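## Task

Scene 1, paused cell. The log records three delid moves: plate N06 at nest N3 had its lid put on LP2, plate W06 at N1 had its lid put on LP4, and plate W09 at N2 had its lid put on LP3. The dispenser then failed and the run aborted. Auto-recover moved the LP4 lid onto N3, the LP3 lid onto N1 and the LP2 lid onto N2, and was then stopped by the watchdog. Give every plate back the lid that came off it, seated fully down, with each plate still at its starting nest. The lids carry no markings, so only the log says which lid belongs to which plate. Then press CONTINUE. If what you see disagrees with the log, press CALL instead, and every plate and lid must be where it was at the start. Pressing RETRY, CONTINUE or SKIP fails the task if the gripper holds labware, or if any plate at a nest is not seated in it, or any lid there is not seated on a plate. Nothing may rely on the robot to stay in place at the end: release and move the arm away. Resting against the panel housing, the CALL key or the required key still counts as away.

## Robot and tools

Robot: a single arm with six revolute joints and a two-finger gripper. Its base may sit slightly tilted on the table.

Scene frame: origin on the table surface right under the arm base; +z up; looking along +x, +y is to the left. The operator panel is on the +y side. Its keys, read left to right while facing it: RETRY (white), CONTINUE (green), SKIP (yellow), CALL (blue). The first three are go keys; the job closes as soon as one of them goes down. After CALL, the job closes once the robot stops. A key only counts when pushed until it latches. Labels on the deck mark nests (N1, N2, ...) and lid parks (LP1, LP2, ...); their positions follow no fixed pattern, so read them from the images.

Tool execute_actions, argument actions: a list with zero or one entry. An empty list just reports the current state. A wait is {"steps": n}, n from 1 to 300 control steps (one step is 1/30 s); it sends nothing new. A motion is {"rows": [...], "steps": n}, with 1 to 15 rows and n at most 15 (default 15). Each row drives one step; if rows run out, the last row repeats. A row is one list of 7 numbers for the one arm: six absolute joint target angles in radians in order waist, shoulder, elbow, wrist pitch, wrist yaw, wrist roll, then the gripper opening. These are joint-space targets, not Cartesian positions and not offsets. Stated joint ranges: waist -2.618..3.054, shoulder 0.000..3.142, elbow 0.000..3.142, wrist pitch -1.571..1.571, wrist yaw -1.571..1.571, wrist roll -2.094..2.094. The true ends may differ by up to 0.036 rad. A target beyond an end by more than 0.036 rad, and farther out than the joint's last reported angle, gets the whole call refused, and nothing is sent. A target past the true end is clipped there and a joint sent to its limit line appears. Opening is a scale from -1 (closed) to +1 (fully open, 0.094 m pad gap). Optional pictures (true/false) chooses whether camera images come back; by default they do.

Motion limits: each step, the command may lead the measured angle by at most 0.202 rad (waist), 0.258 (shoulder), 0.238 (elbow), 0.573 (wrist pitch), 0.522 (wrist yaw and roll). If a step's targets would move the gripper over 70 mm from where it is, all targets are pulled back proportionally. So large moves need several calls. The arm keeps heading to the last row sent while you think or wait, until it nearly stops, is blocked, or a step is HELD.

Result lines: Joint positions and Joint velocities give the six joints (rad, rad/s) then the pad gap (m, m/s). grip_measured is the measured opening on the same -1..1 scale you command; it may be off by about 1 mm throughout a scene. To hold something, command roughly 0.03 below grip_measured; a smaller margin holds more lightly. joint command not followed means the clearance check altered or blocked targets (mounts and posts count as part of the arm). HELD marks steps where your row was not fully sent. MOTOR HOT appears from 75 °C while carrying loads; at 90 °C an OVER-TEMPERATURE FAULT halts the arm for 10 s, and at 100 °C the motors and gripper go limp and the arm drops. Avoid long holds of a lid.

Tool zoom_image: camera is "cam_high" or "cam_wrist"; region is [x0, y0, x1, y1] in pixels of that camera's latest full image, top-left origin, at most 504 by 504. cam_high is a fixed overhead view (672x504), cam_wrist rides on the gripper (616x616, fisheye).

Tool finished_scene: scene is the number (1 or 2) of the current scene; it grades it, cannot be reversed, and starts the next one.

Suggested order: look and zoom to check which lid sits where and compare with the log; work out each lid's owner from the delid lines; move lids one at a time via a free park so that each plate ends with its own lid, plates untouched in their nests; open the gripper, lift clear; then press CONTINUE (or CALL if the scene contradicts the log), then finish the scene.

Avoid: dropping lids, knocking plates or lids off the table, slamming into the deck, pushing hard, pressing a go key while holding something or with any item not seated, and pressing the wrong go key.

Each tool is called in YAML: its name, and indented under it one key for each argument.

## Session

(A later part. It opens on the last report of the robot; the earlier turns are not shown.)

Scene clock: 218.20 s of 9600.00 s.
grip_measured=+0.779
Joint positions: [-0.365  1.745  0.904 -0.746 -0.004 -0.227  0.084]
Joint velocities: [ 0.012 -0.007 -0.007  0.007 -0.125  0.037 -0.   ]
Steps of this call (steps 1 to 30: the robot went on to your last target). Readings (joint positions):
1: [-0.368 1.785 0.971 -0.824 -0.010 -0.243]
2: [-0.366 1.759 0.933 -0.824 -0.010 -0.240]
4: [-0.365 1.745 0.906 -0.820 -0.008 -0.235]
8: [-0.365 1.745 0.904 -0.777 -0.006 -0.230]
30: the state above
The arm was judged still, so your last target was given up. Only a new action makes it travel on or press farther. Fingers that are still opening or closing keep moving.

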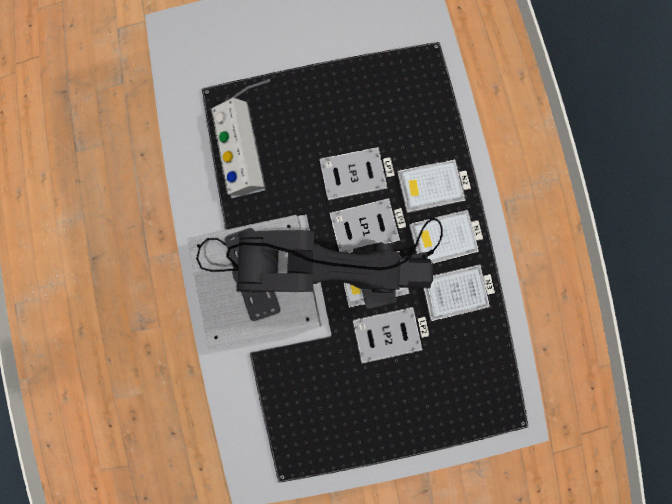

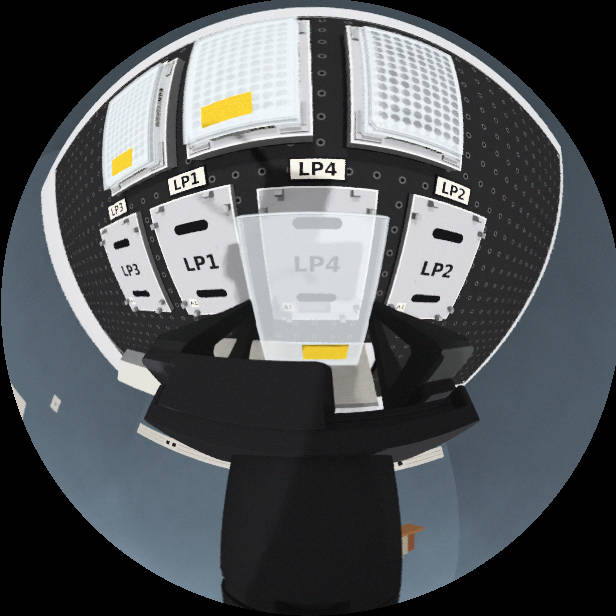

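execute_actions:
  actions:
    - {"rows": [[-0.383, 1.755, 0.895, -0.70, 0.0, -0.235, 0.75], [-0.383, 1.762, 0.886, -0.68, 0.0, -0.235, 0.75], [-0.383, 1.769, 0.877, -0.66, 0.0, -0.235, 0.75], [-0.383, 1.776, 0.868, -0.64, 0.0, -0.235, 0.75], [-0.383, 1.783, 0.859, -0.62, 0.0, -0.235, 0.75], [-0.383, 1.79, 0.85, -0.60, 0.0, -0.235, 0.75], [-0.383, 1.797, 0.841, -0.58, 0.0, -0.235, 0.75], [-0.383, 1.804, 0.832, -0.56, 0.0, -0.235, 0.75], [-0.383, 1.811, 0.823, -0.54, 0.0, -0.235, 0.75], [-0.383, 1.818, 0.814, -0.52, 0.0, -0.235, 0.75], [-0.383, 1.825, 0.806, -0.50, 0.0, -0.235, 0.75]], "steps": 15}
  pictures: false

execute_actions:
  actions:
    - {"steps": 25}

zoom_image:
  camera: "cam_wrist"
  region: [210, 160, 420, 370]

Scene clock: 233.00 s of 9600.00 s.
grip_measured=+0.779
Joint positions: [-0.375  1.82   0.809 -0.558 -0.004 -0.228  0.084]
Joint velocities: [-0.002  0.027 -0.022  0.242 -0.022 -0.022  0.   ]
Steps of this call (steps 1 to 90: nothing new was sent; then 11.30 s passed at rest; steps 91 to 105: all 15 steps of this action). Readings (joint positions):
91: [-0.366 1.745 0.904 -0.744 -0.004 -0.227]
92: [-0.368 1.745 0.903 -0.737 -0.004 -0.227]
94: [-0.373 1.747 0.894 -0.712 -0.004 -0.228]
98: [-0.375 1.774 0.861 -0.647 -0.004 -0.228]
105: the state above

Scene clock: 233.83 s of 9600.00 s.
grip_measured=+0.779
Joint positions: [-0.375  1.82   0.809 -0.522 -0.004 -0.228  0.084]
Joint velocities: [-0.027 -0.002  0.017  0.022  0.007 -0.051 -0.001]
Steps of this call (steps 1 to 25: the robot went on to your last target). Readings (joint positions):
1: [-0.375 1.820 0.809 -0.553 -0.004 -0.228]
2: [-0.375 1.820 0.809 -0.547 -0.004 -0.228]
4: [-0.375 1.820 0.809 -0.536 -0.004 -0.228]
8: [-0.375 1.820 0.809 -0.527 -0.004 -0.228]
25: the state above

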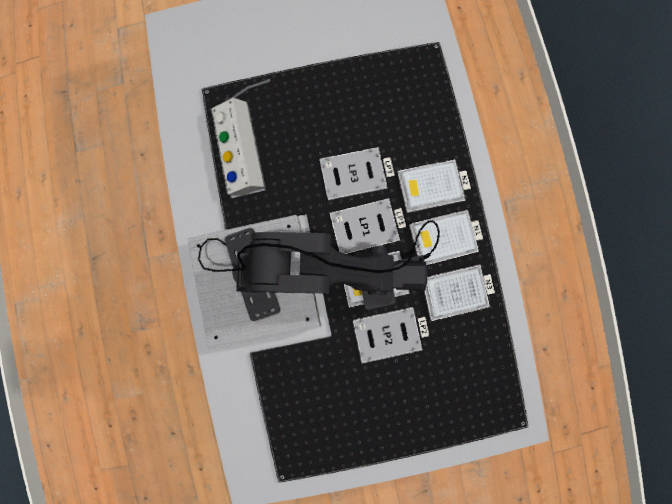

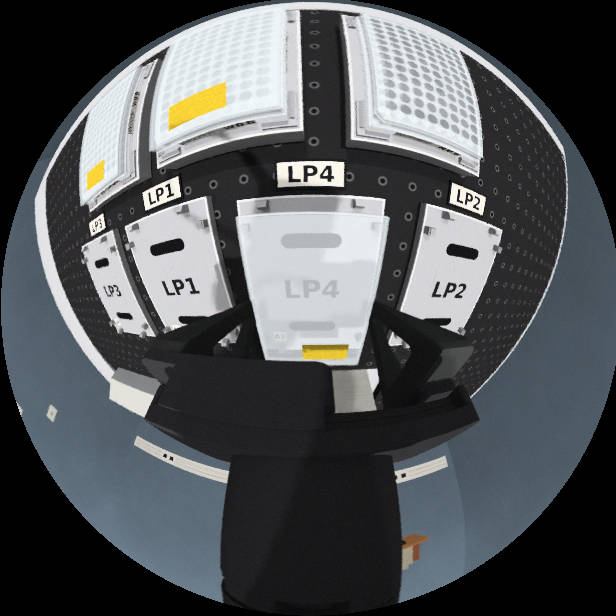

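Region (210, 160, 420, 370) of cam_wrist's 616x616 image, scaled by 2.400, with more detail than that image has.

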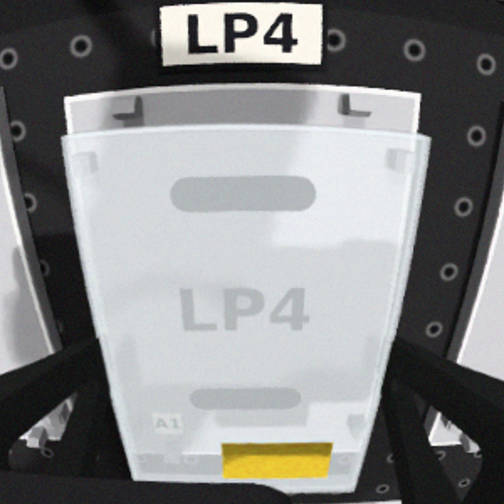

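execute_actions:
  actions:
    - {"rows": [[-0.383, 1.84, 0.793, -0.47, -0.02, -0.235, 0.75], [-0.383, 1.843, 0.793, -0.465, -0.02, -0.235, 0.75], [-0.383, 1.846, 0.793, -0.46, -0.02, -0.235, 0.75], [-0.383, 1.849, 0.793, -0.46, -0.02, -0.235, 0.75], [-0.383, 1.852, 0.793, -0.46, -0.02, -0.235, 0.75]], "steps": 15}
  pictures: false

execute_actions:
  actions:
    - {"steps": 20}

zoom_image:
  camera: "cam_wrist"
  region: [210, 160, 420, 370]

Scene clock: 245.13 s of 9600.00 s.
grip_measured=+0.779
Joint positions: [-0.375  1.842  0.805 -0.483 -0.011 -0.228  0.084]
Joint velocities: [-0.012 -0.002  0.007  0.051  0.022  0.081 -0.   ]
Steps of this call (steps 1 to 15: the robot went on to your last target; steps 16 to 90: nothing new was sent; then 7.80 s passed at rest; steps 91 to 105: all 15 steps of this action). Readings (joint positions):
91: [-0.375 1.820 0.808 -0.518 -0.005 -0.228]
92: [-0.375 1.820 0.807 -0.512 -0.006 -0.228]
94: [-0.375 1.825 0.805 -0.501 -0.008 -0.228]
98: [-0.375 1.840 0.805 -0.489 -0.010 -0.228]
105: the state above

Scene clock: 245.80 s of 9600.00 s.
grip_measured=+0.779
Joint positions: [-0.375  1.842  0.805 -0.481 -0.012 -0.228  0.084]
Joint velocities: [ 0.012 -0.002 -0.007  0.007  0.066  0.022  0.   ]
Steps of this call (steps 1 to 15: the robot went on to your last target; steps 16 to 20: nothing new was sent). Readings (joint positions):
1: [-0.375 1.842 0.805 -0.483 -0.011 -0.228]
2: [-0.375 1.842 0.805 -0.482 -0.011 -0.228]
4: [-0.375 1.842 0.805 -0.482 -0.012 -0.228]
8: [-0.375 1.842 0.805 -0.481 -0.012 -0.228]
20: the state above
The arm was judged still, so your last target was given up. Only a new action makes it travel on or press farther. Fingers that are still opening or closing keep moving.

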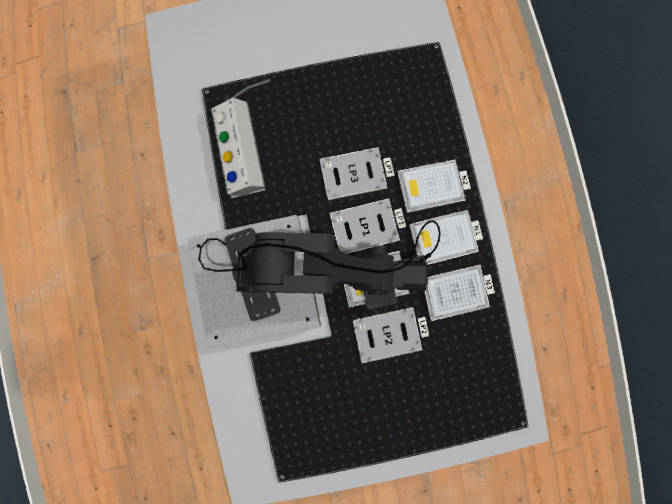

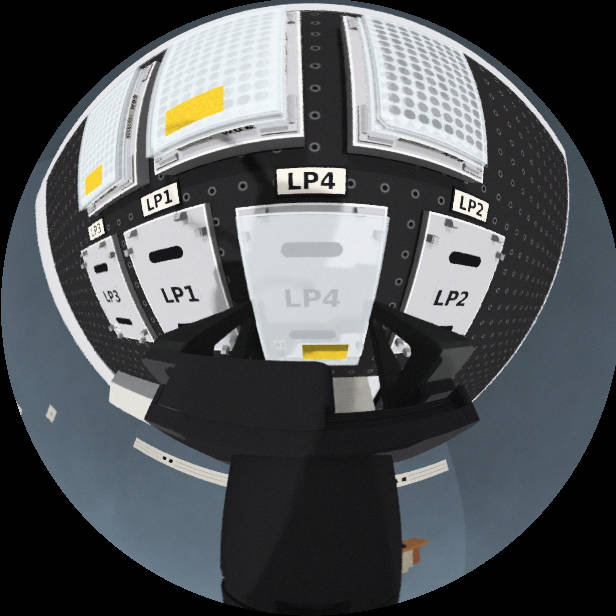

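Region (210, 160, 420, 370) of cam_wrist's 616x616 image, scaled by 2.400, with more detail than that image has.

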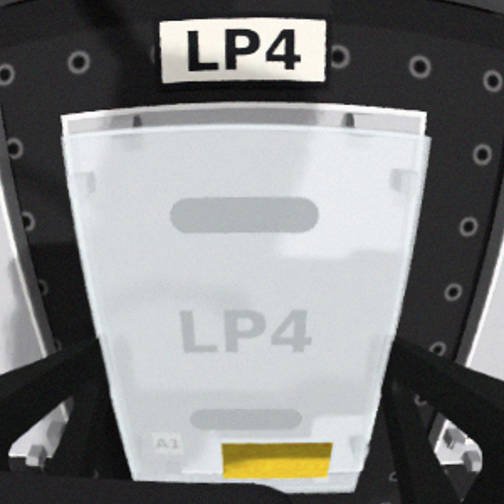

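execute_actions:
  actions:
    - {"rows": [[-0.383, 1.845, 0.781, -0.47, -0.02, -0.235, 0.75]], "steps": 15}

zoom_image:
  camera: "cam_wrist"
  region: [210, 160, 420, 370]

Scene clock: 249.27 s of 9600.00 s.
grip_measured=+0.779
Joint positions: [-0.375  1.842  0.789 -0.48  -0.012 -0.228  0.084]
Joint velocities: [-0.002  0.002 -0.007  0.007 -0.022 -0.051 -0.001]
Steps of this call (steps 1 to 89: nothing new was sent; steps 90 to 104: all 15 steps of this action). Readings (joint positions):
90: [-0.375 1.842 0.804 -0.481 -0.012 -0.228]
91: [-0.375 1.842 0.801 -0.480 -0.012 -0.228]
93: [-0.375 1.842 0.795 -0.480 -0.012 -0.228]
97: [-0.375 1.842 0.789 -0.480 -0.012 -0.228]
104: the state above

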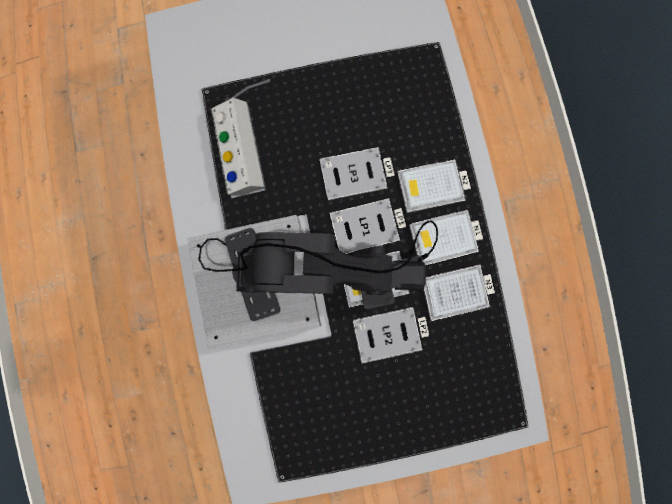

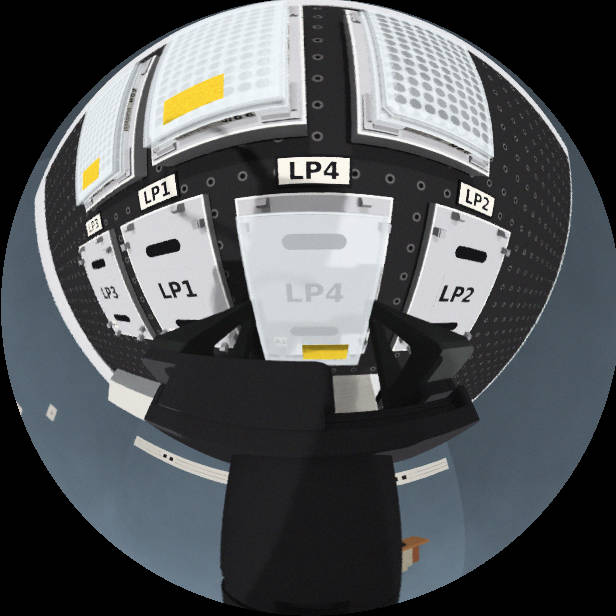

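Region (210, 160, 420, 370) of cam_wrist's 616x616 image, scaled by 2.400, with more detail than that image has.

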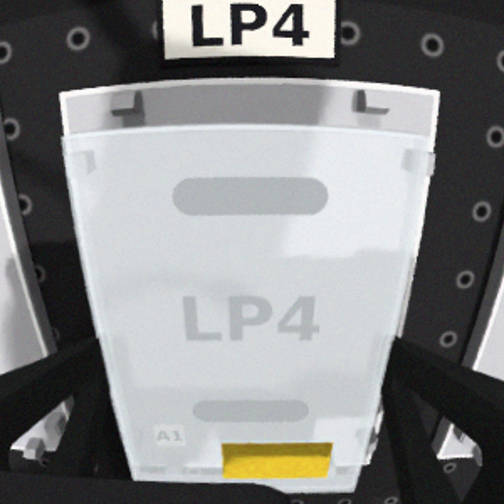

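execute_actions:
  actions:
    - {"rows": [[-0.383, 1.865, 0.785, -0.44, -0.02, -0.235, 0.75], [-0.383, 1.868, 0.785, -0.435, -0.02, -0.235, 0.75], [-0.383, 1.871, 0.785, -0.43, -0.02, -0.235, 0.75], [-0.383, 1.874, 0.785, -0.427, -0.02, -0.235, 0.75], [-0.383, 1.877, 0.785, -0.427, -0.02, -0.235, 0.75], [-0.383, 1.88, 0.785, -0.427, -0.02, -0.235, 0.75], [-0.383, 1.883, 0.785, -0.427, -0.02, -0.235, 0.75]], "steps": 15}
  pictures: false

execute_actions:
  actions:
    - {"steps": 20}

zoom_image:
  camera: "cam_wrist"
  region: [210, 160, 420, 370]

Scene clock: 256.90 s of 9600.00 s.
grip_measured=+0.779
Joint positions: [-0.376  1.87   0.789 -0.449 -0.01  -0.231  0.084]
Joint velocities: [-0.002  0.002  0.007 -0.022 -0.066 -0.037 -0.   ]
Steps of this call (steps 1 to 15: the robot went on to your last target; steps 16 to 90: nothing new was sent; then 4.13 s passed at rest; steps 91 to 105: all 15 steps of this action). Readings (joint positions):
91: [-0.375 1.842 0.789 -0.478 -0.012 -0.228]
92: [-0.375 1.843 0.789 -0.475 -0.012 -0.228]
94: [-0.375 1.851 0.789 -0.465 -0.012 -0.228]
98: [-0.375 1.866 0.789 -0.453 -0.010 -0.231]
105: the state above

Scene clock: 257.57 s of 9600.00 s.
grip_measured=+0.779
Joint positions: [-0.376  1.87   0.789 -0.449 -0.01  -0.231  0.084]
Joint velocities: [-0.017 -0.002  0.017  0.066 -0.022  0.022 -0.   ]
Steps of this call (steps 1 to 15: the robot went on to your last target; steps 16 to 20: nothing new was sent). Readings (joint positions):
1: [-0.376 1.870 0.789 -0.449 -0.010 -0.231]
2: [-0.376 1.870 0.789 -0.449 -0.010 -0.231]
4: [-0.376 1.870 0.789 -0.449 -0.010 -0.231]
8: [-0.376 1.870 0.789 -0.449 -0.010 -0.231]
20: the state above
The arm was judged still, so your last target was given up. Only a new action makes it travel on or press farther. Fingers that are still opening or closing keep moving.

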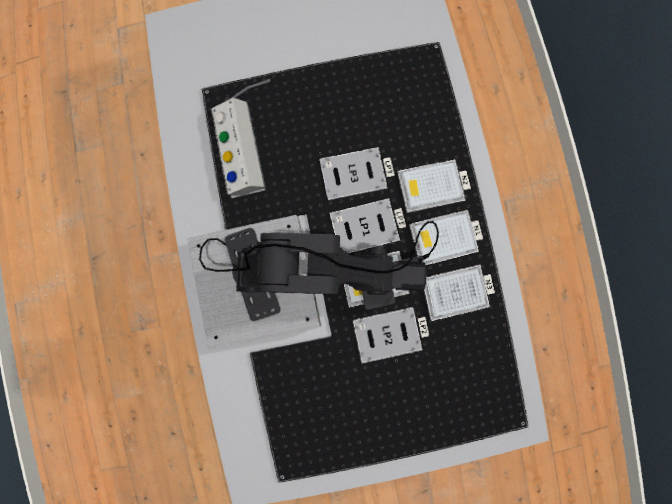

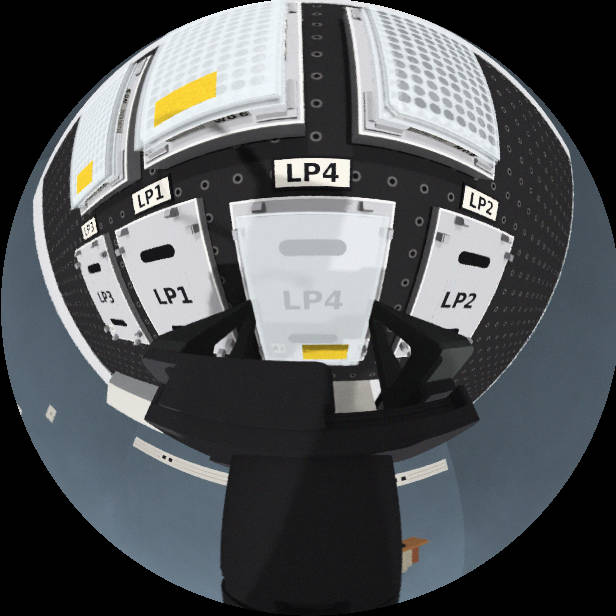

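Region (210, 160, 420, 370) of cam_wrist's 616x616 image, scaled by 2.400, with more detail than that image has.

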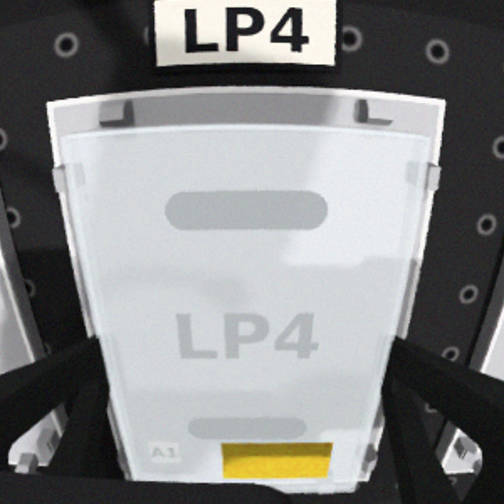

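execute_actions:
  actions: []

Scene clock: 266.70 s of 9600.00 s.
grip_measured=+0.779
Joint positions: [-0.376  1.87   0.789 -0.449 -0.01  -0.231  0.084]
Joint velocities: [ 0.007  0.002 -0.012 -0.066  0.007  0.007 -0.002]
Steps of this call (steps 1 to 90: nothing new was sent; then 6.13 s passed at rest). Readings (joint positions):
1: [-0.376 1.870 0.789 -0.449 -0.010 -0.231]
2: [-0.376 1.870 0.789 -0.449 -0.010 -0.231]
4: [-0.376 1.870 0.789 -0.449 -0.010 -0.231]
8: [-0.376 1.870 0.789 -0.449 -0.010 -0.231]
90: the state above

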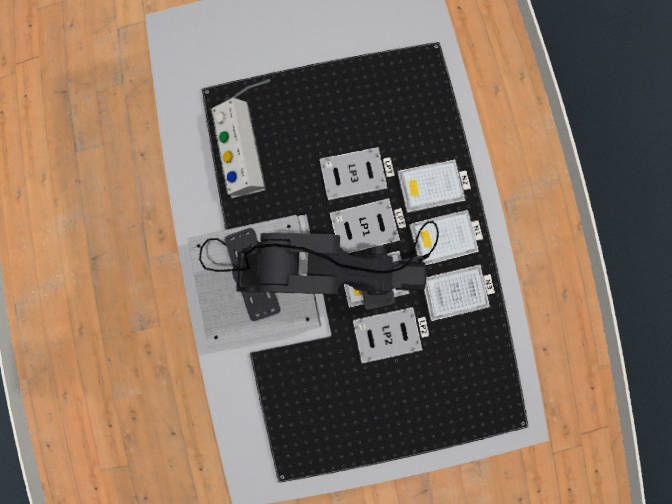

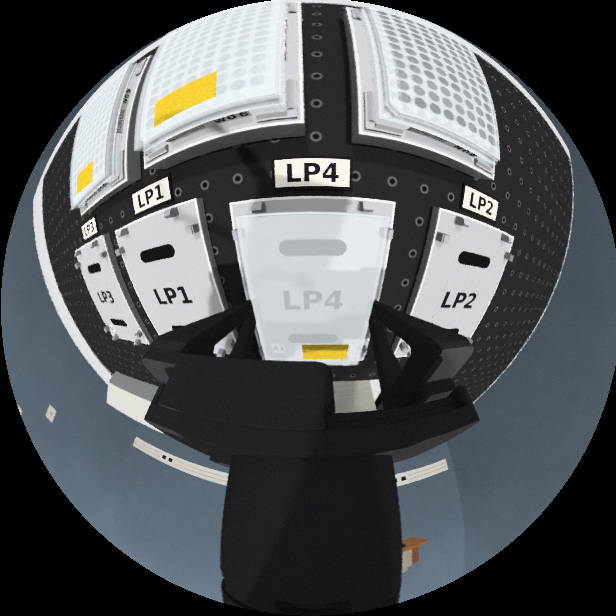

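zoom_image:
  camera: "cam_wrist"
  region: [210, 160, 420, 370]

Region (210, 160, 420, 370) of cam_wrist's 616x616 image, scaled by 2.400, with more detail than that image has.

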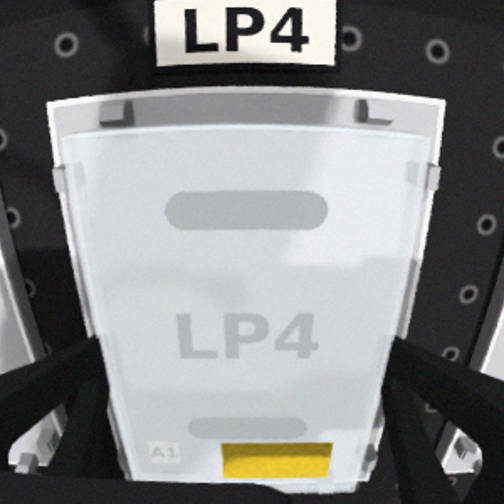

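execute_actions:
  actions:
    - {"rows": [[-0.383,1.895,0.785,-0.42,-0.02,-0.235,0.75],[-0.383,1.895,0.785,-0.42,-0.02,-0.235,0.75],[-0.383,1.895,0.785,-0.42,-0.02,-0.235,0.75],[-0.383,1.895,0.785,-0.42,-0.02,-0.235,0.75],[-0.383,1.885,0.785,-0.42,-0.02,-0.235,0.75]], "steps": 12}
  pictures: false

Scene clock: 269.67 s of 9600.00 s.
grip_measured=+0.779
Joint positions: [-0.376  1.88   0.789 -0.441 -0.01  -0.232  0.084]
Joint velocities: [ 0.002 -0.002 -0.007 -0.022 -0.051  0.051  0.   ]
Steps of this call (steps 1 to 77: nothing new was sent; steps 78 to 89: all 12 steps of this action). Readings (joint positions):
78: [-0.376 1.871 0.789 -0.448 -0.010 -0.231]
79: [-0.376 1.873 0.789 -0.446 -0.010 -0.231]
81: [-0.376 1.879 0.789 -0.443 -0.010 -0.232]
85: [-0.376 1.880 0.789 -0.441 -0.010 -0.232]
89: the state above

execute_actions:
  actions:
    - {"rows": [[-0.383,1.905,0.785,-0.41,-0.02,-0.235,0.75],[-0.383,1.905,0.785,-0.41,-0.02,-0.235,0.75],[-0.383,1.905,0.785,-0.41,-0.02,-0.235,0.75],[-0.383,1.905,0.785,-0.41,-0.02,-0.235,0.75],[-0.383,1.895,0.785,-0.41,-0.02,-0.235,0.75]], "steps": 12}

zoom_image:
  camera: "cam_wrist"
  region: [210, 160, 420, 370]

Scene clock: 271.77 s of 9600.00 s.
grip_measured=+0.779
Joint positions: [-0.376  1.89   0.789 -0.433 -0.01  -0.232  0.084]
Joint velocities: [-0.007  0.002  0.002  0.022 -0.037 -0.051  0.001]
Steps of this call (steps 1 to 15: the robot went on to your last target; steps 16 to 51: nothing new was sent; steps 52 to 63: all 12 steps of this action). Readings (joint positions):
52: [-0.376 1.881 0.789 -0.440 -0.010 -0.232]
53: [-0.376 1.884 0.789 -0.438 -0.010 -0.232]
55: [-0.376 1.889 0.789 -0.434 -0.010 -0.232]
59: [-0.376 1.890 0.789 -0.433 -0.010 -0.232]
63: the state above

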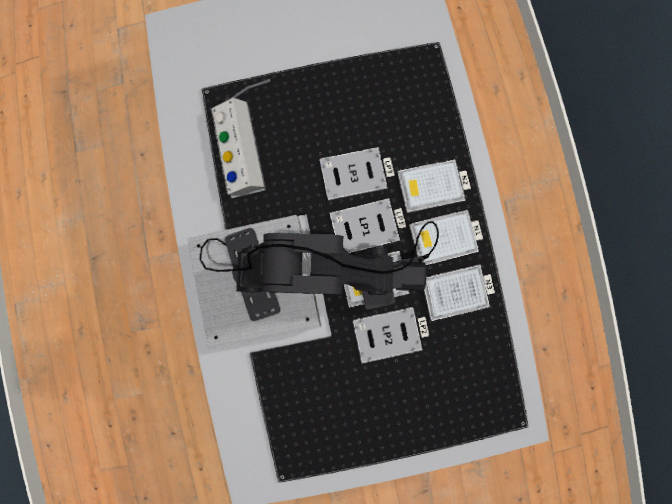

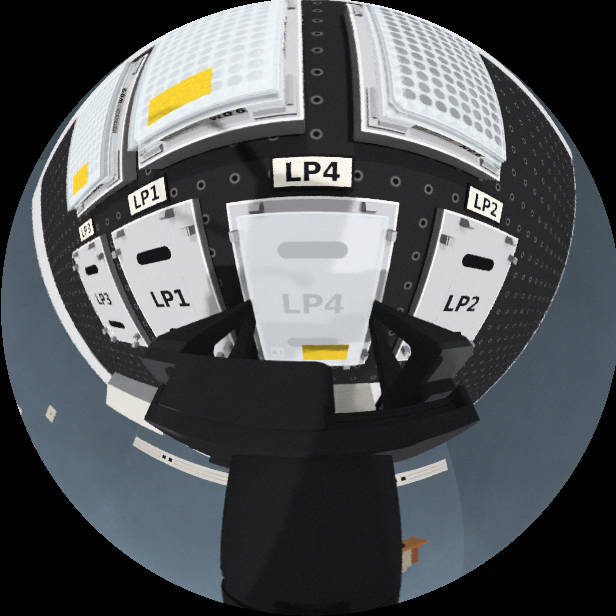

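Region (210, 160, 420, 370) of cam_wrist's 616x616 image, scaled by 2.400, with more detail than that image has.

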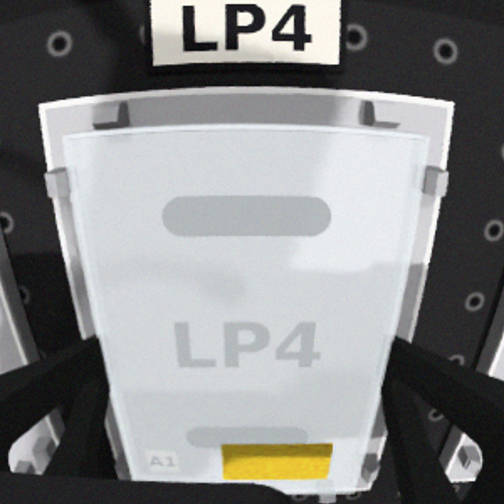

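execute_actions:
  actions:
    - {"rows": [[-0.383,1.915,0.785,-0.40,-0.02,-0.235,0.75],[-0.383,1.915,0.785,-0.40,-0.02,-0.235,0.75],[-0.383,1.915,0.785,-0.40,-0.02,-0.235,0.75],[-0.383,1.915,0.785,-0.40,-0.02,-0.235,0.75],[-0.383,1.905,0.785,-0.40,-0.02,-0.235,0.75]], "steps": 12}

zoom_image:
  camera: "cam_wrist"
  region: [210, 160, 420, 370]

Scene clock: 274.33 s of 9600.00 s.
grip_measured=+0.779
Joint positions: [-0.376  1.89   0.789 -0.433 -0.01  -0.232  0.084]
Joint velocities: [-0.002 -0.012 -0.002 -0.095 -0.037 -0.007  0.001]
Steps of this call (steps 1 to 15: the robot went on to your last target; steps 16 to 65: nothing new was sent; steps 66 to 77: all 12 steps of this action). Readings (joint positions):
66: [-0.376 1.890 0.789 -0.433 -0.010 -0.232]
67: [-0.376 1.890 0.789 -0.433 -0.010 -0.232]
69: [-0.376 1.890 0.789 -0.433 -0.010 -0.232]
73: [-0.376 1.890 0.789 -0.433 -0.010 -0.232]
77: the state above

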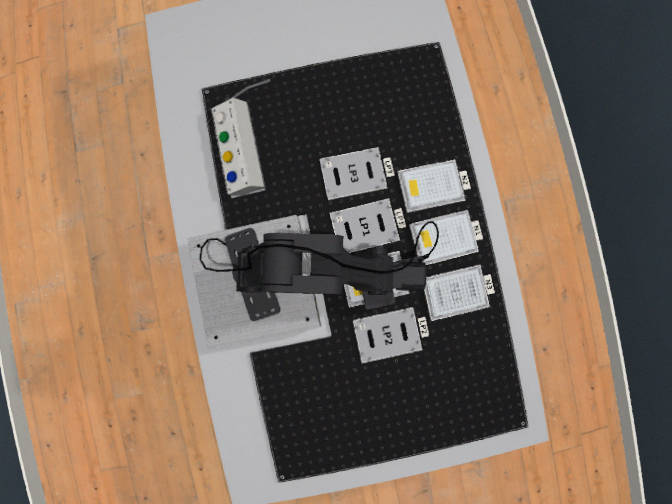

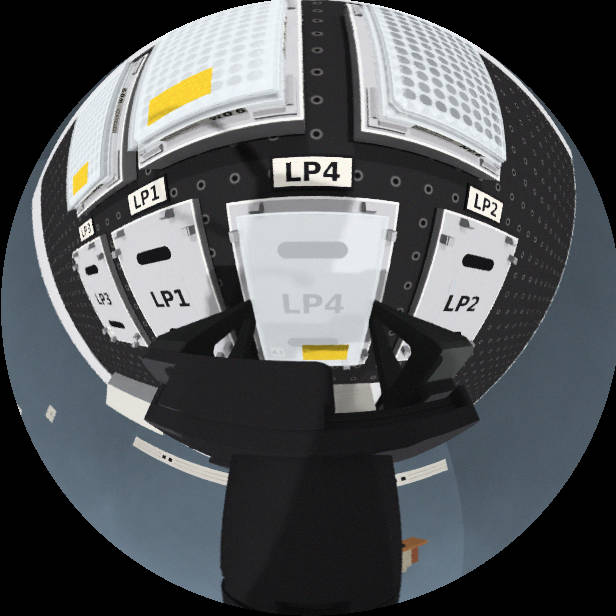

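Region (210, 160, 420, 370) of cam_wrist's 616x616 image, scaled by 2.400, with more detail than that image has.

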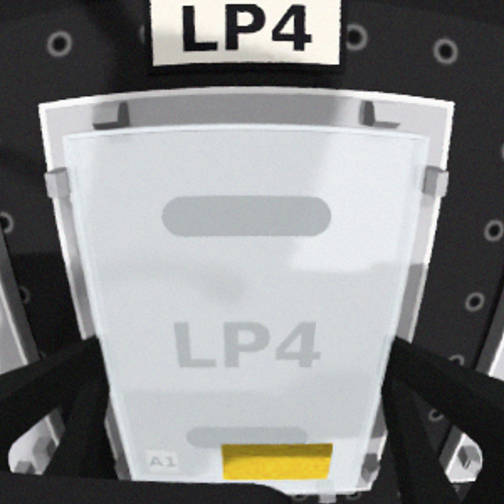

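execute_actions:
  actions:
    - {"rows": [[-0.376,1.888,0.789,-0.433,-0.01,-0.232,1.0]], "steps": 15}
  pictures: false

Scene clock: 276.47 s of 9600.00 s.
grip_measured=+1.000
Joint positions: [-0.376  1.89   0.789 -0.433 -0.01  -0.232  0.094]
Joint velocities: [-0.002  0.007  0.012  0.037  0.022  0.037  0.   ]
Steps of this call (steps 1 to 15: the robot went on to your last target; steps 16 to 49: nothing new was sent; steps 50 to 64: all 15 steps of this action). Readings (joint positions):
50: [-0.376 1.890 0.789 -0.433 -0.010 -0.232]
51: [-0.376 1.890 0.789 -0.433 -0.010 -0.232]
53: [-0.376 1.890 0.789 -0.433 -0.010 -0.232]
57: [-0.376 1.890 0.789 -0.433 -0.010 -0.232]
64: the state above

execute_actions:
  actions:
    - {"rows": [[-0.376,1.86,0.80,-0.46,-0.01,-0.232,1.0],[-0.376,1.845,0.81,-0.48,-0.01,-0.232,1.0],[-0.376,1.83,0.82,-0.505,-0.01,-0.232,1.0],[-0.376,1.815,0.83,-0.53,-0.01,-0.232,1.0],[-0.376,1.80,0.84,-0.555,-0.01,-0.232,1.0],[-0.376,1.785,0.85,-0.58,-0.01,-0.232,1.0],[-0.376,1.77,0.86,-0.605,-0.01,-0.232,1.0],[-0.376,1.755,0.87,-0.63,-0.01,-0.232,1.0],[-0.376,1.74,0.88,-0.655,-0.01,-0.232,1.0],[-0.376,1.725,0.89,-0.68,-0.01,-0.232,1.0],[-0.376,1.71,0.90,-0.705,-0.01,-0.232,1.0],[-0.376,1.695,0.91,-0.73,-0.01,-0.232,1.0],[-0.376,1.68,0.92,-0.755,-0.01,-0.232,1.0],[-0.376,1.665,0.93,-0.78,-0.01,-0.232,1.0],[-0.376,1.65,0.945,-0.81,-0.01,-0.232,1.0]], "steps": 15}

Scene clock: 286.93 s of 9600.00 s.
grip_measured=+1.000
Joint positions: [-0.376  1.704  0.903 -0.685 -0.01  -0.232  0.094]
Joint velocities: [-0.002 -0.418  0.295 -0.828  0.007 -0.007  0.   ]
Steps of this call (steps 1 to 15: the robot went on to your last target; steps 16 to 90: nothing new was sent; then 6.97 s passed at rest; steps 91 to 105: all 15 steps of this action). Readings (joint positions):
91: [-0.376 1.890 0.789 -0.434 -0.010 -0.232]
92: [-0.376 1.888 0.789 -0.438 -0.010 -0.232]
94: [-0.376 1.876 0.791 -0.460 -0.010 -0.232]
98: [-0.376 1.819 0.822 -0.539 -0.010 -0.232]
105: the state above

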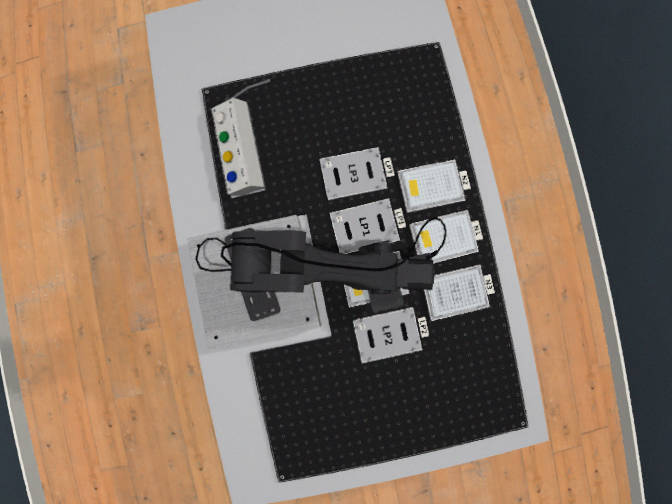

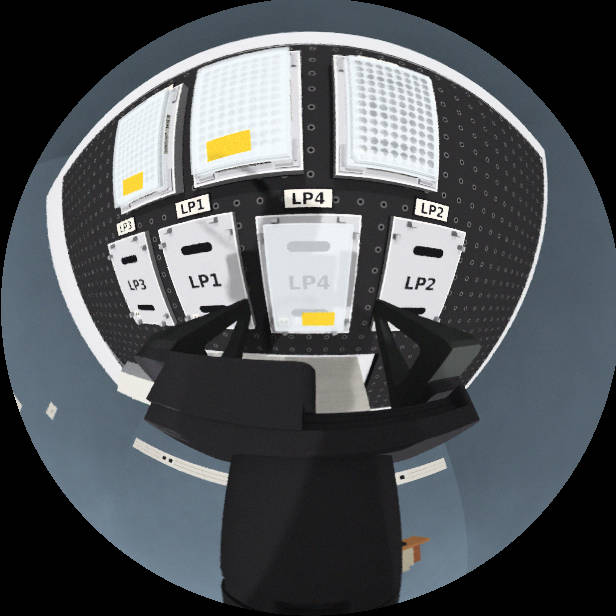

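execute_actions:
  actions:
    - {"rows": [[-0.359,1.705,0.966,-0.811,-0.01,-0.215,1.0],[-0.342,1.729,1.001,-0.821,-0.01,-0.198,1.0],[-0.325,1.754,1.037,-0.832,-0.01,-0.181,1.0],[-0.309,1.779,1.073,-0.843,-0.01,-0.164,1.0],[-0.292,1.803,1.108,-0.853,-0.01,-0.148,1.0],[-0.275,1.828,1.144,-0.864,-0.01,-0.131,1.0],[-0.258,1.853,1.180,-0.875,-0.01,-0.114,1.0],[-0.241,1.877,1.215,-0.885,-0.01,-0.097,1.0],[-0.224,1.902,1.251,-0.896,-0.01,-0.080,1.0],[-0.207,1.927,1.287,-0.907,-0.01,-0.063,1.0],[-0.190,1.951,1.322,-0.917,-0.01,-0.046,1.0],[-0.174,1.976,1.358,-0.928,-0.01,-0.029,1.0],[-0.157,2.001,1.394,-0.939,-0.01,-0.012,1.0],[-0.140,2.025,1.429,-0.949,-0.01,0.005,1.0],[-0.123,2.050,1.465,-0.960,-0.01,0.022,1.0]], "steps": 15}
  pictures: false

execute_actions:
  actions:
    - {"rows": [[-0.106,2.075,1.501,-0.971,-0.01,0.038,1.0],[-0.089,2.099,1.536,-0.981,-0.01,0.055,1.0],[-0.072,2.124,1.572,-0.992,-0.01,0.072,1.0],[-0.056,2.149,1.608,-1.003,-0.01,0.089,1.0],[-0.039,2.173,1.643,-1.013,-0.01,0.106,1.0],[-0.022,2.198,1.679,-1.024,-0.01,0.123,1.0],[-0.005,2.223,1.715,-1.035,-0.01,0.140,1.0],[0.012,2.247,1.750,-1.045,-0.01,0.157,1.0],[0.029,2.272,1.786,-1.056,-0.01,0.174,1.0],[0.046,2.297,1.822,-1.067,-0.01,0.191,1.0],[0.063,2.321,1.857,-1.077,-0.01,0.207,1.0],[0.079,2.346,1.893,-1.088,-0.01,0.224,1.0],[0.096,2.371,1.929,-1.099,-0.01,0.241,1.0],[0.113,2.395,1.964,-1.109,-0.01,0.258,1.0],[0.130,2.420,2.000,-1.120,-0.01,0.275,1.0]], "steps": 15}
  pictures: false

execute_actions:
  actions:
    - {"steps": 20}

Scene clock: 294.40 s of 9600.00 s.
grip_measured=+1.000
Joint positions: [-0.161  1.998  1.385 -0.899 -0.007 -0.053  0.094]
Joint velocities: [ 0.462  0.691  1.038 -0.286  0.095  0.462  0.   ]
Steps of this call (steps 1 to 30: the robot went on to your last target; steps 31 to 90: nothing new was sent; then 3.97 s passed at rest; steps 91 to 105: all 15 steps of this action). Readings (joint positions):
91: [-0.375 1.672 0.929 -0.796 -0.010 -0.230]
92: [-0.371 1.681 0.939 -0.803 -0.009 -0.226]
94: [-0.350 1.722 0.986 -0.824 -0.008 -0.209]
98: [-0.281 1.829 1.130 -0.845 -0.007 -0.161]
105: the state above

Scene clock: 294.90 s of 9600.00 s.
grip_measured=+1.000
Joint positions: [ 0.092  2.373  1.918 -1.055 -0.007  0.198  0.094]
Joint velocities: [ 0.471  0.701  1.033 -0.183 -0.007  0.418  0.   ]
Steps of this call (steps 1 to 15: all 15 steps of this action). Readings (joint positions):
1: [-0.144 2.023 1.421 -0.909 -0.007 -0.036]
2: [-0.128 2.048 1.456 -0.919 -0.007 -0.020]
4: [-0.094 2.098 1.527 -0.939 -0.007 0.013]
8: [-0.027 2.199 1.669 -0.981 -0.007 0.080]
15: the state above

Scene clock: 295.57 s of 9600.00 s.
grip_measured=+1.000
Joint positions: [ 0.137  2.421  1.97  -1.103 -0.013  0.268  0.094]
Joint velocities: [-0.002 -0.012  0.007  0.007  0.037 -0.081  0.   ]
Steps of this call (steps 1 to 20: the robot went on to your last target). Readings (joint positions):
1: [0.107 2.393 1.946 -1.059 -0.007 0.212]
2: [0.121 2.407 1.962 -1.060 -0.008 0.223]
4: [0.139 2.419 1.970 -1.069 -0.011 0.239]
8: [0.142 2.421 1.970 -1.092 -0.013 0.256]
20: the state above

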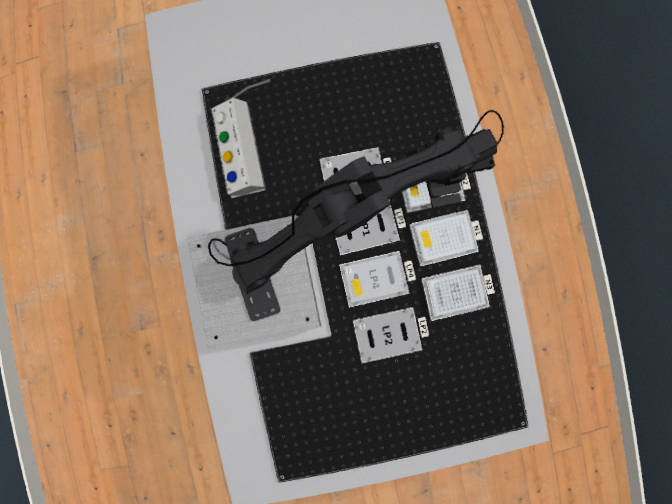

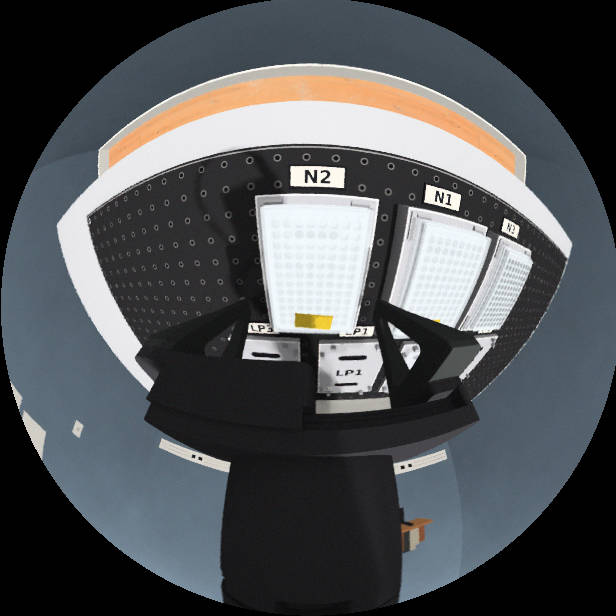

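zoom_image:
  camera: "cam_wrist"
  region: [210, 160, 420, 370]

Region (210, 160, 420, 370) of cam_wrist's 616x616 image, scaled by 2.400, with more detail than that image has.

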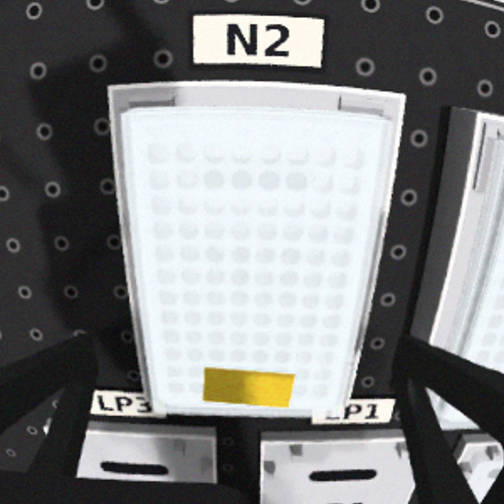

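execute_actions:
  actions:
    - {"rows": [[0.123,2.425,1.96,-1.08,-0.013,0.299,1.0],[0.123,2.43,1.95,-1.06,-0.013,0.299,1.0],[0.123,2.435,1.94,-1.04,-0.013,0.299,1.0],[0.123,2.44,1.93,-1.02,-0.013,0.299,1.0],[0.123,2.445,1.92,-1.0,-0.013,0.299,1.0],[0.123,2.45,1.91,-0.99,-0.013,0.299,1.0],[0.123,2.455,1.908,-0.99,-0.013,0.299,1.0]], "steps": 15}
  pictures: false

execute_actions:
  actions:
    - {"steps": 15}

zoom_image:
  camera: "cam_wrist"
  region: [210, 160, 420, 370]

Scene clock: 307.57 s of 9600.00 s.
grip_measured=+1.000
Joint positions: [ 0.131  2.459  1.91  -1.02  -0.013  0.291  0.094]
Joint velocities: [-0.007 -0.007  0.007 -0.022  0.007  0.022  0.   ]
Steps of this call (steps 1 to 15: the robot went on to your last target; steps 16 to 90: nothing new was sent; then 8.50 s passed at rest; steps 91 to 105: all 15 steps of this action). Readings (joint positions):
91: [0.136 2.421 1.970 -1.104 -0.013 0.272]
92: [0.136 2.421 1.968 -1.100 -0.013 0.276]
94: [0.134 2.421 1.957 -1.082 -0.013 0.282]
98: [0.131 2.432 1.926 -1.040 -0.013 0.288]
105: the state above

Scene clock: 308.07 s of 9600.00 s.
grip_measured=+1.000
Joint positions: [ 0.131  2.459  1.91  -1.011 -0.013  0.292  0.094]
Joint velocities: [ 0.002  0.002  0.002  0.081 -0.081  0.007  0.   ]
Steps of this call (steps 1 to 15: the robot went on to your last target). Readings (joint positions):
1: [0.131 2.459 1.910 -1.019 -0.013 0.291]
2: [0.131 2.459 1.910 -1.017 -0.013 0.292]
4: [0.131 2.459 1.910 -1.014 -0.013 0.292]
8: [0.131 2.459 1.910 -1.012 -0.013 0.292]
15: the state above
The arm was judged still, so your last target was given up. Only a new action makes it travel on or press farther. Fingers that are still opening or closing keep moving.

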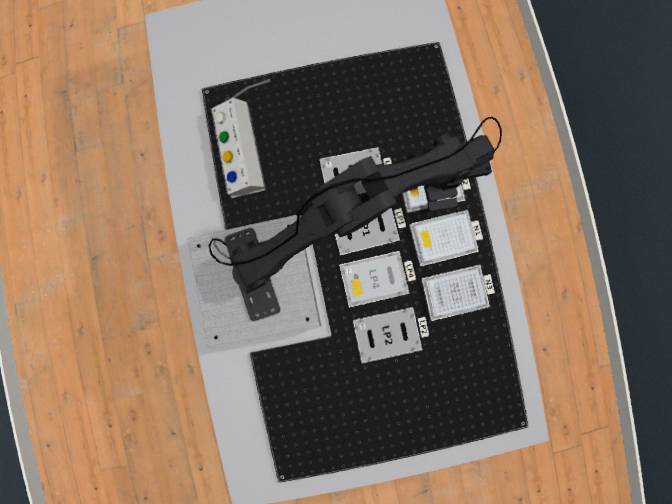

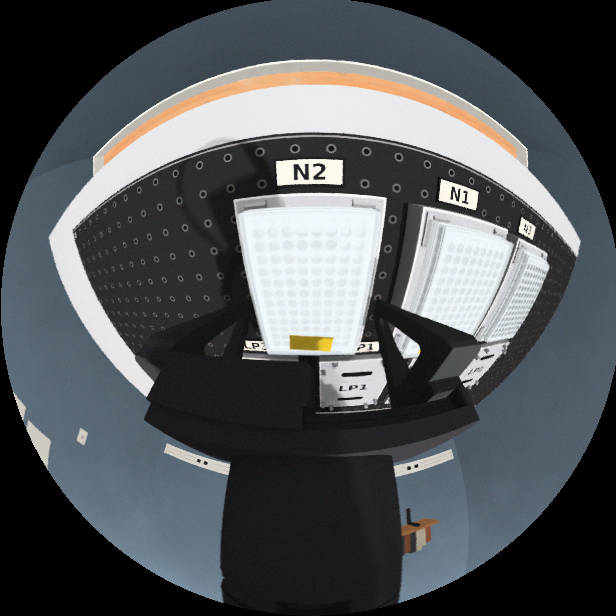

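Region (210, 160, 420, 370) of cam_wrist's 616x616 image, scaled by 2.400, with more detail than that image has.

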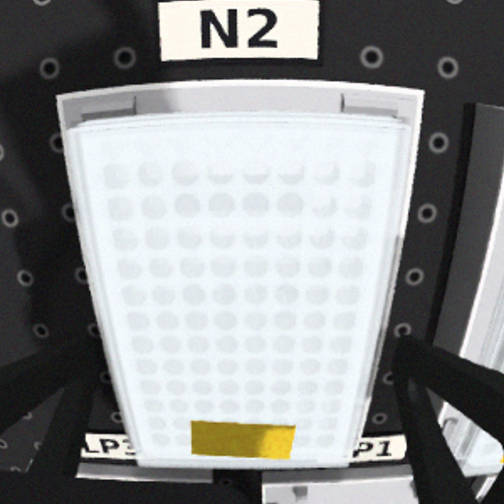

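execute_actions:
  actions:
    - {"rows": [[0.131,2.459,1.89,-0.955,-0.028,0.272,1.0]], "steps": 15}
  pictures: false

execute_actions:
  actions:
    - {"steps": 15}

zoom_image:
  camera: "cam_wrist"
  region: [210, 160, 420, 370]

Scene clock: 314.73 s of 9600.00 s.
grip_measured=+1.000
Joint positions: [ 0.131  2.459  1.897 -0.977 -0.023  0.279  0.094]
Joint velocities: [-0.007 -0.012 -0.007  0.022 -0.007 -0.051  0.   ]
Steps of this call (steps 1 to 90: nothing new was sent; then 3.17 s passed at rest; steps 91 to 105: all 15 steps of this action). Readings (joint positions):
91: [0.131 2.459 1.908 -1.006 -0.014 0.290]
92: [0.131 2.459 1.906 -1.000 -0.016 0.288]
94: [0.131 2.459 1.900 -0.990 -0.019 0.285]
98: [0.131 2.459 1.897 -0.983 -0.022 0.281]
105: the state above

Scene clock: 315.23 s of 9600.00 s.
grip_measured=+1.000
Joint positions: [ 0.131  2.459  1.897 -0.976 -0.024  0.279  0.094]
Joint velocities: [-0.002 -0.012  0.002  0.022  0.066  0.007  0.   ]
Steps of this call (steps 1 to 15: the robot went on to your last target). Readings (joint positions):
1: [0.131 2.459 1.897 -0.977 -0.023 0.279]
2: [0.131 2.459 1.897 -0.977 -0.023 0.279]
4: [0.131 2.459 1.897 -0.976 -0.023 0.279]
8: [0.131 2.459 1.897 -0.976 -0.024 0.279]
15: the state above
The arm was judged still, so your last target was given up. Only a new action makes it travel on or press farther. Fingers that are still opening or closing keep moving.

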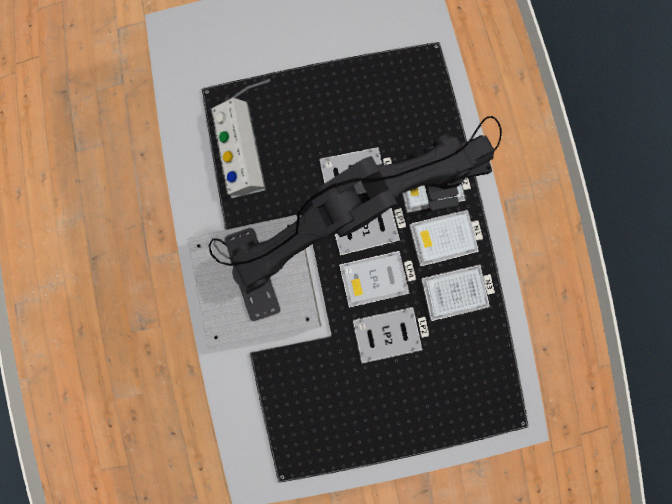

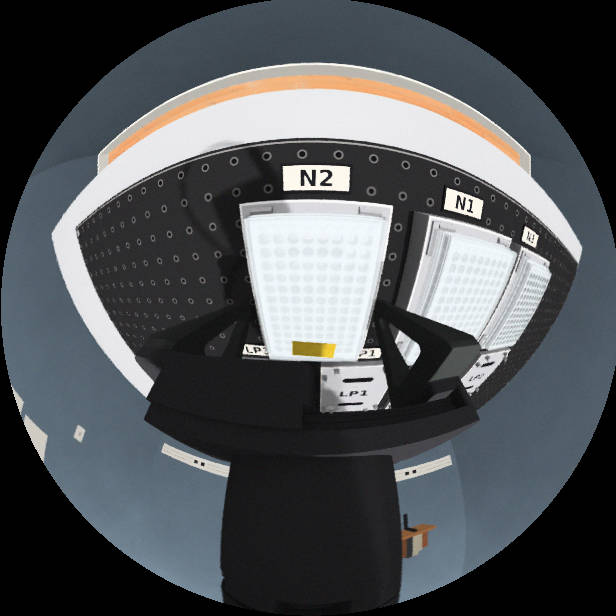

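Region (210, 160, 420, 370) of cam_wrist's 616x616 image, scaled by 2.400, with more detail than that image has.

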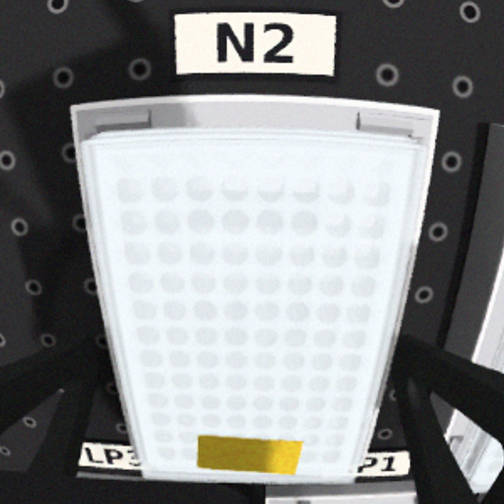

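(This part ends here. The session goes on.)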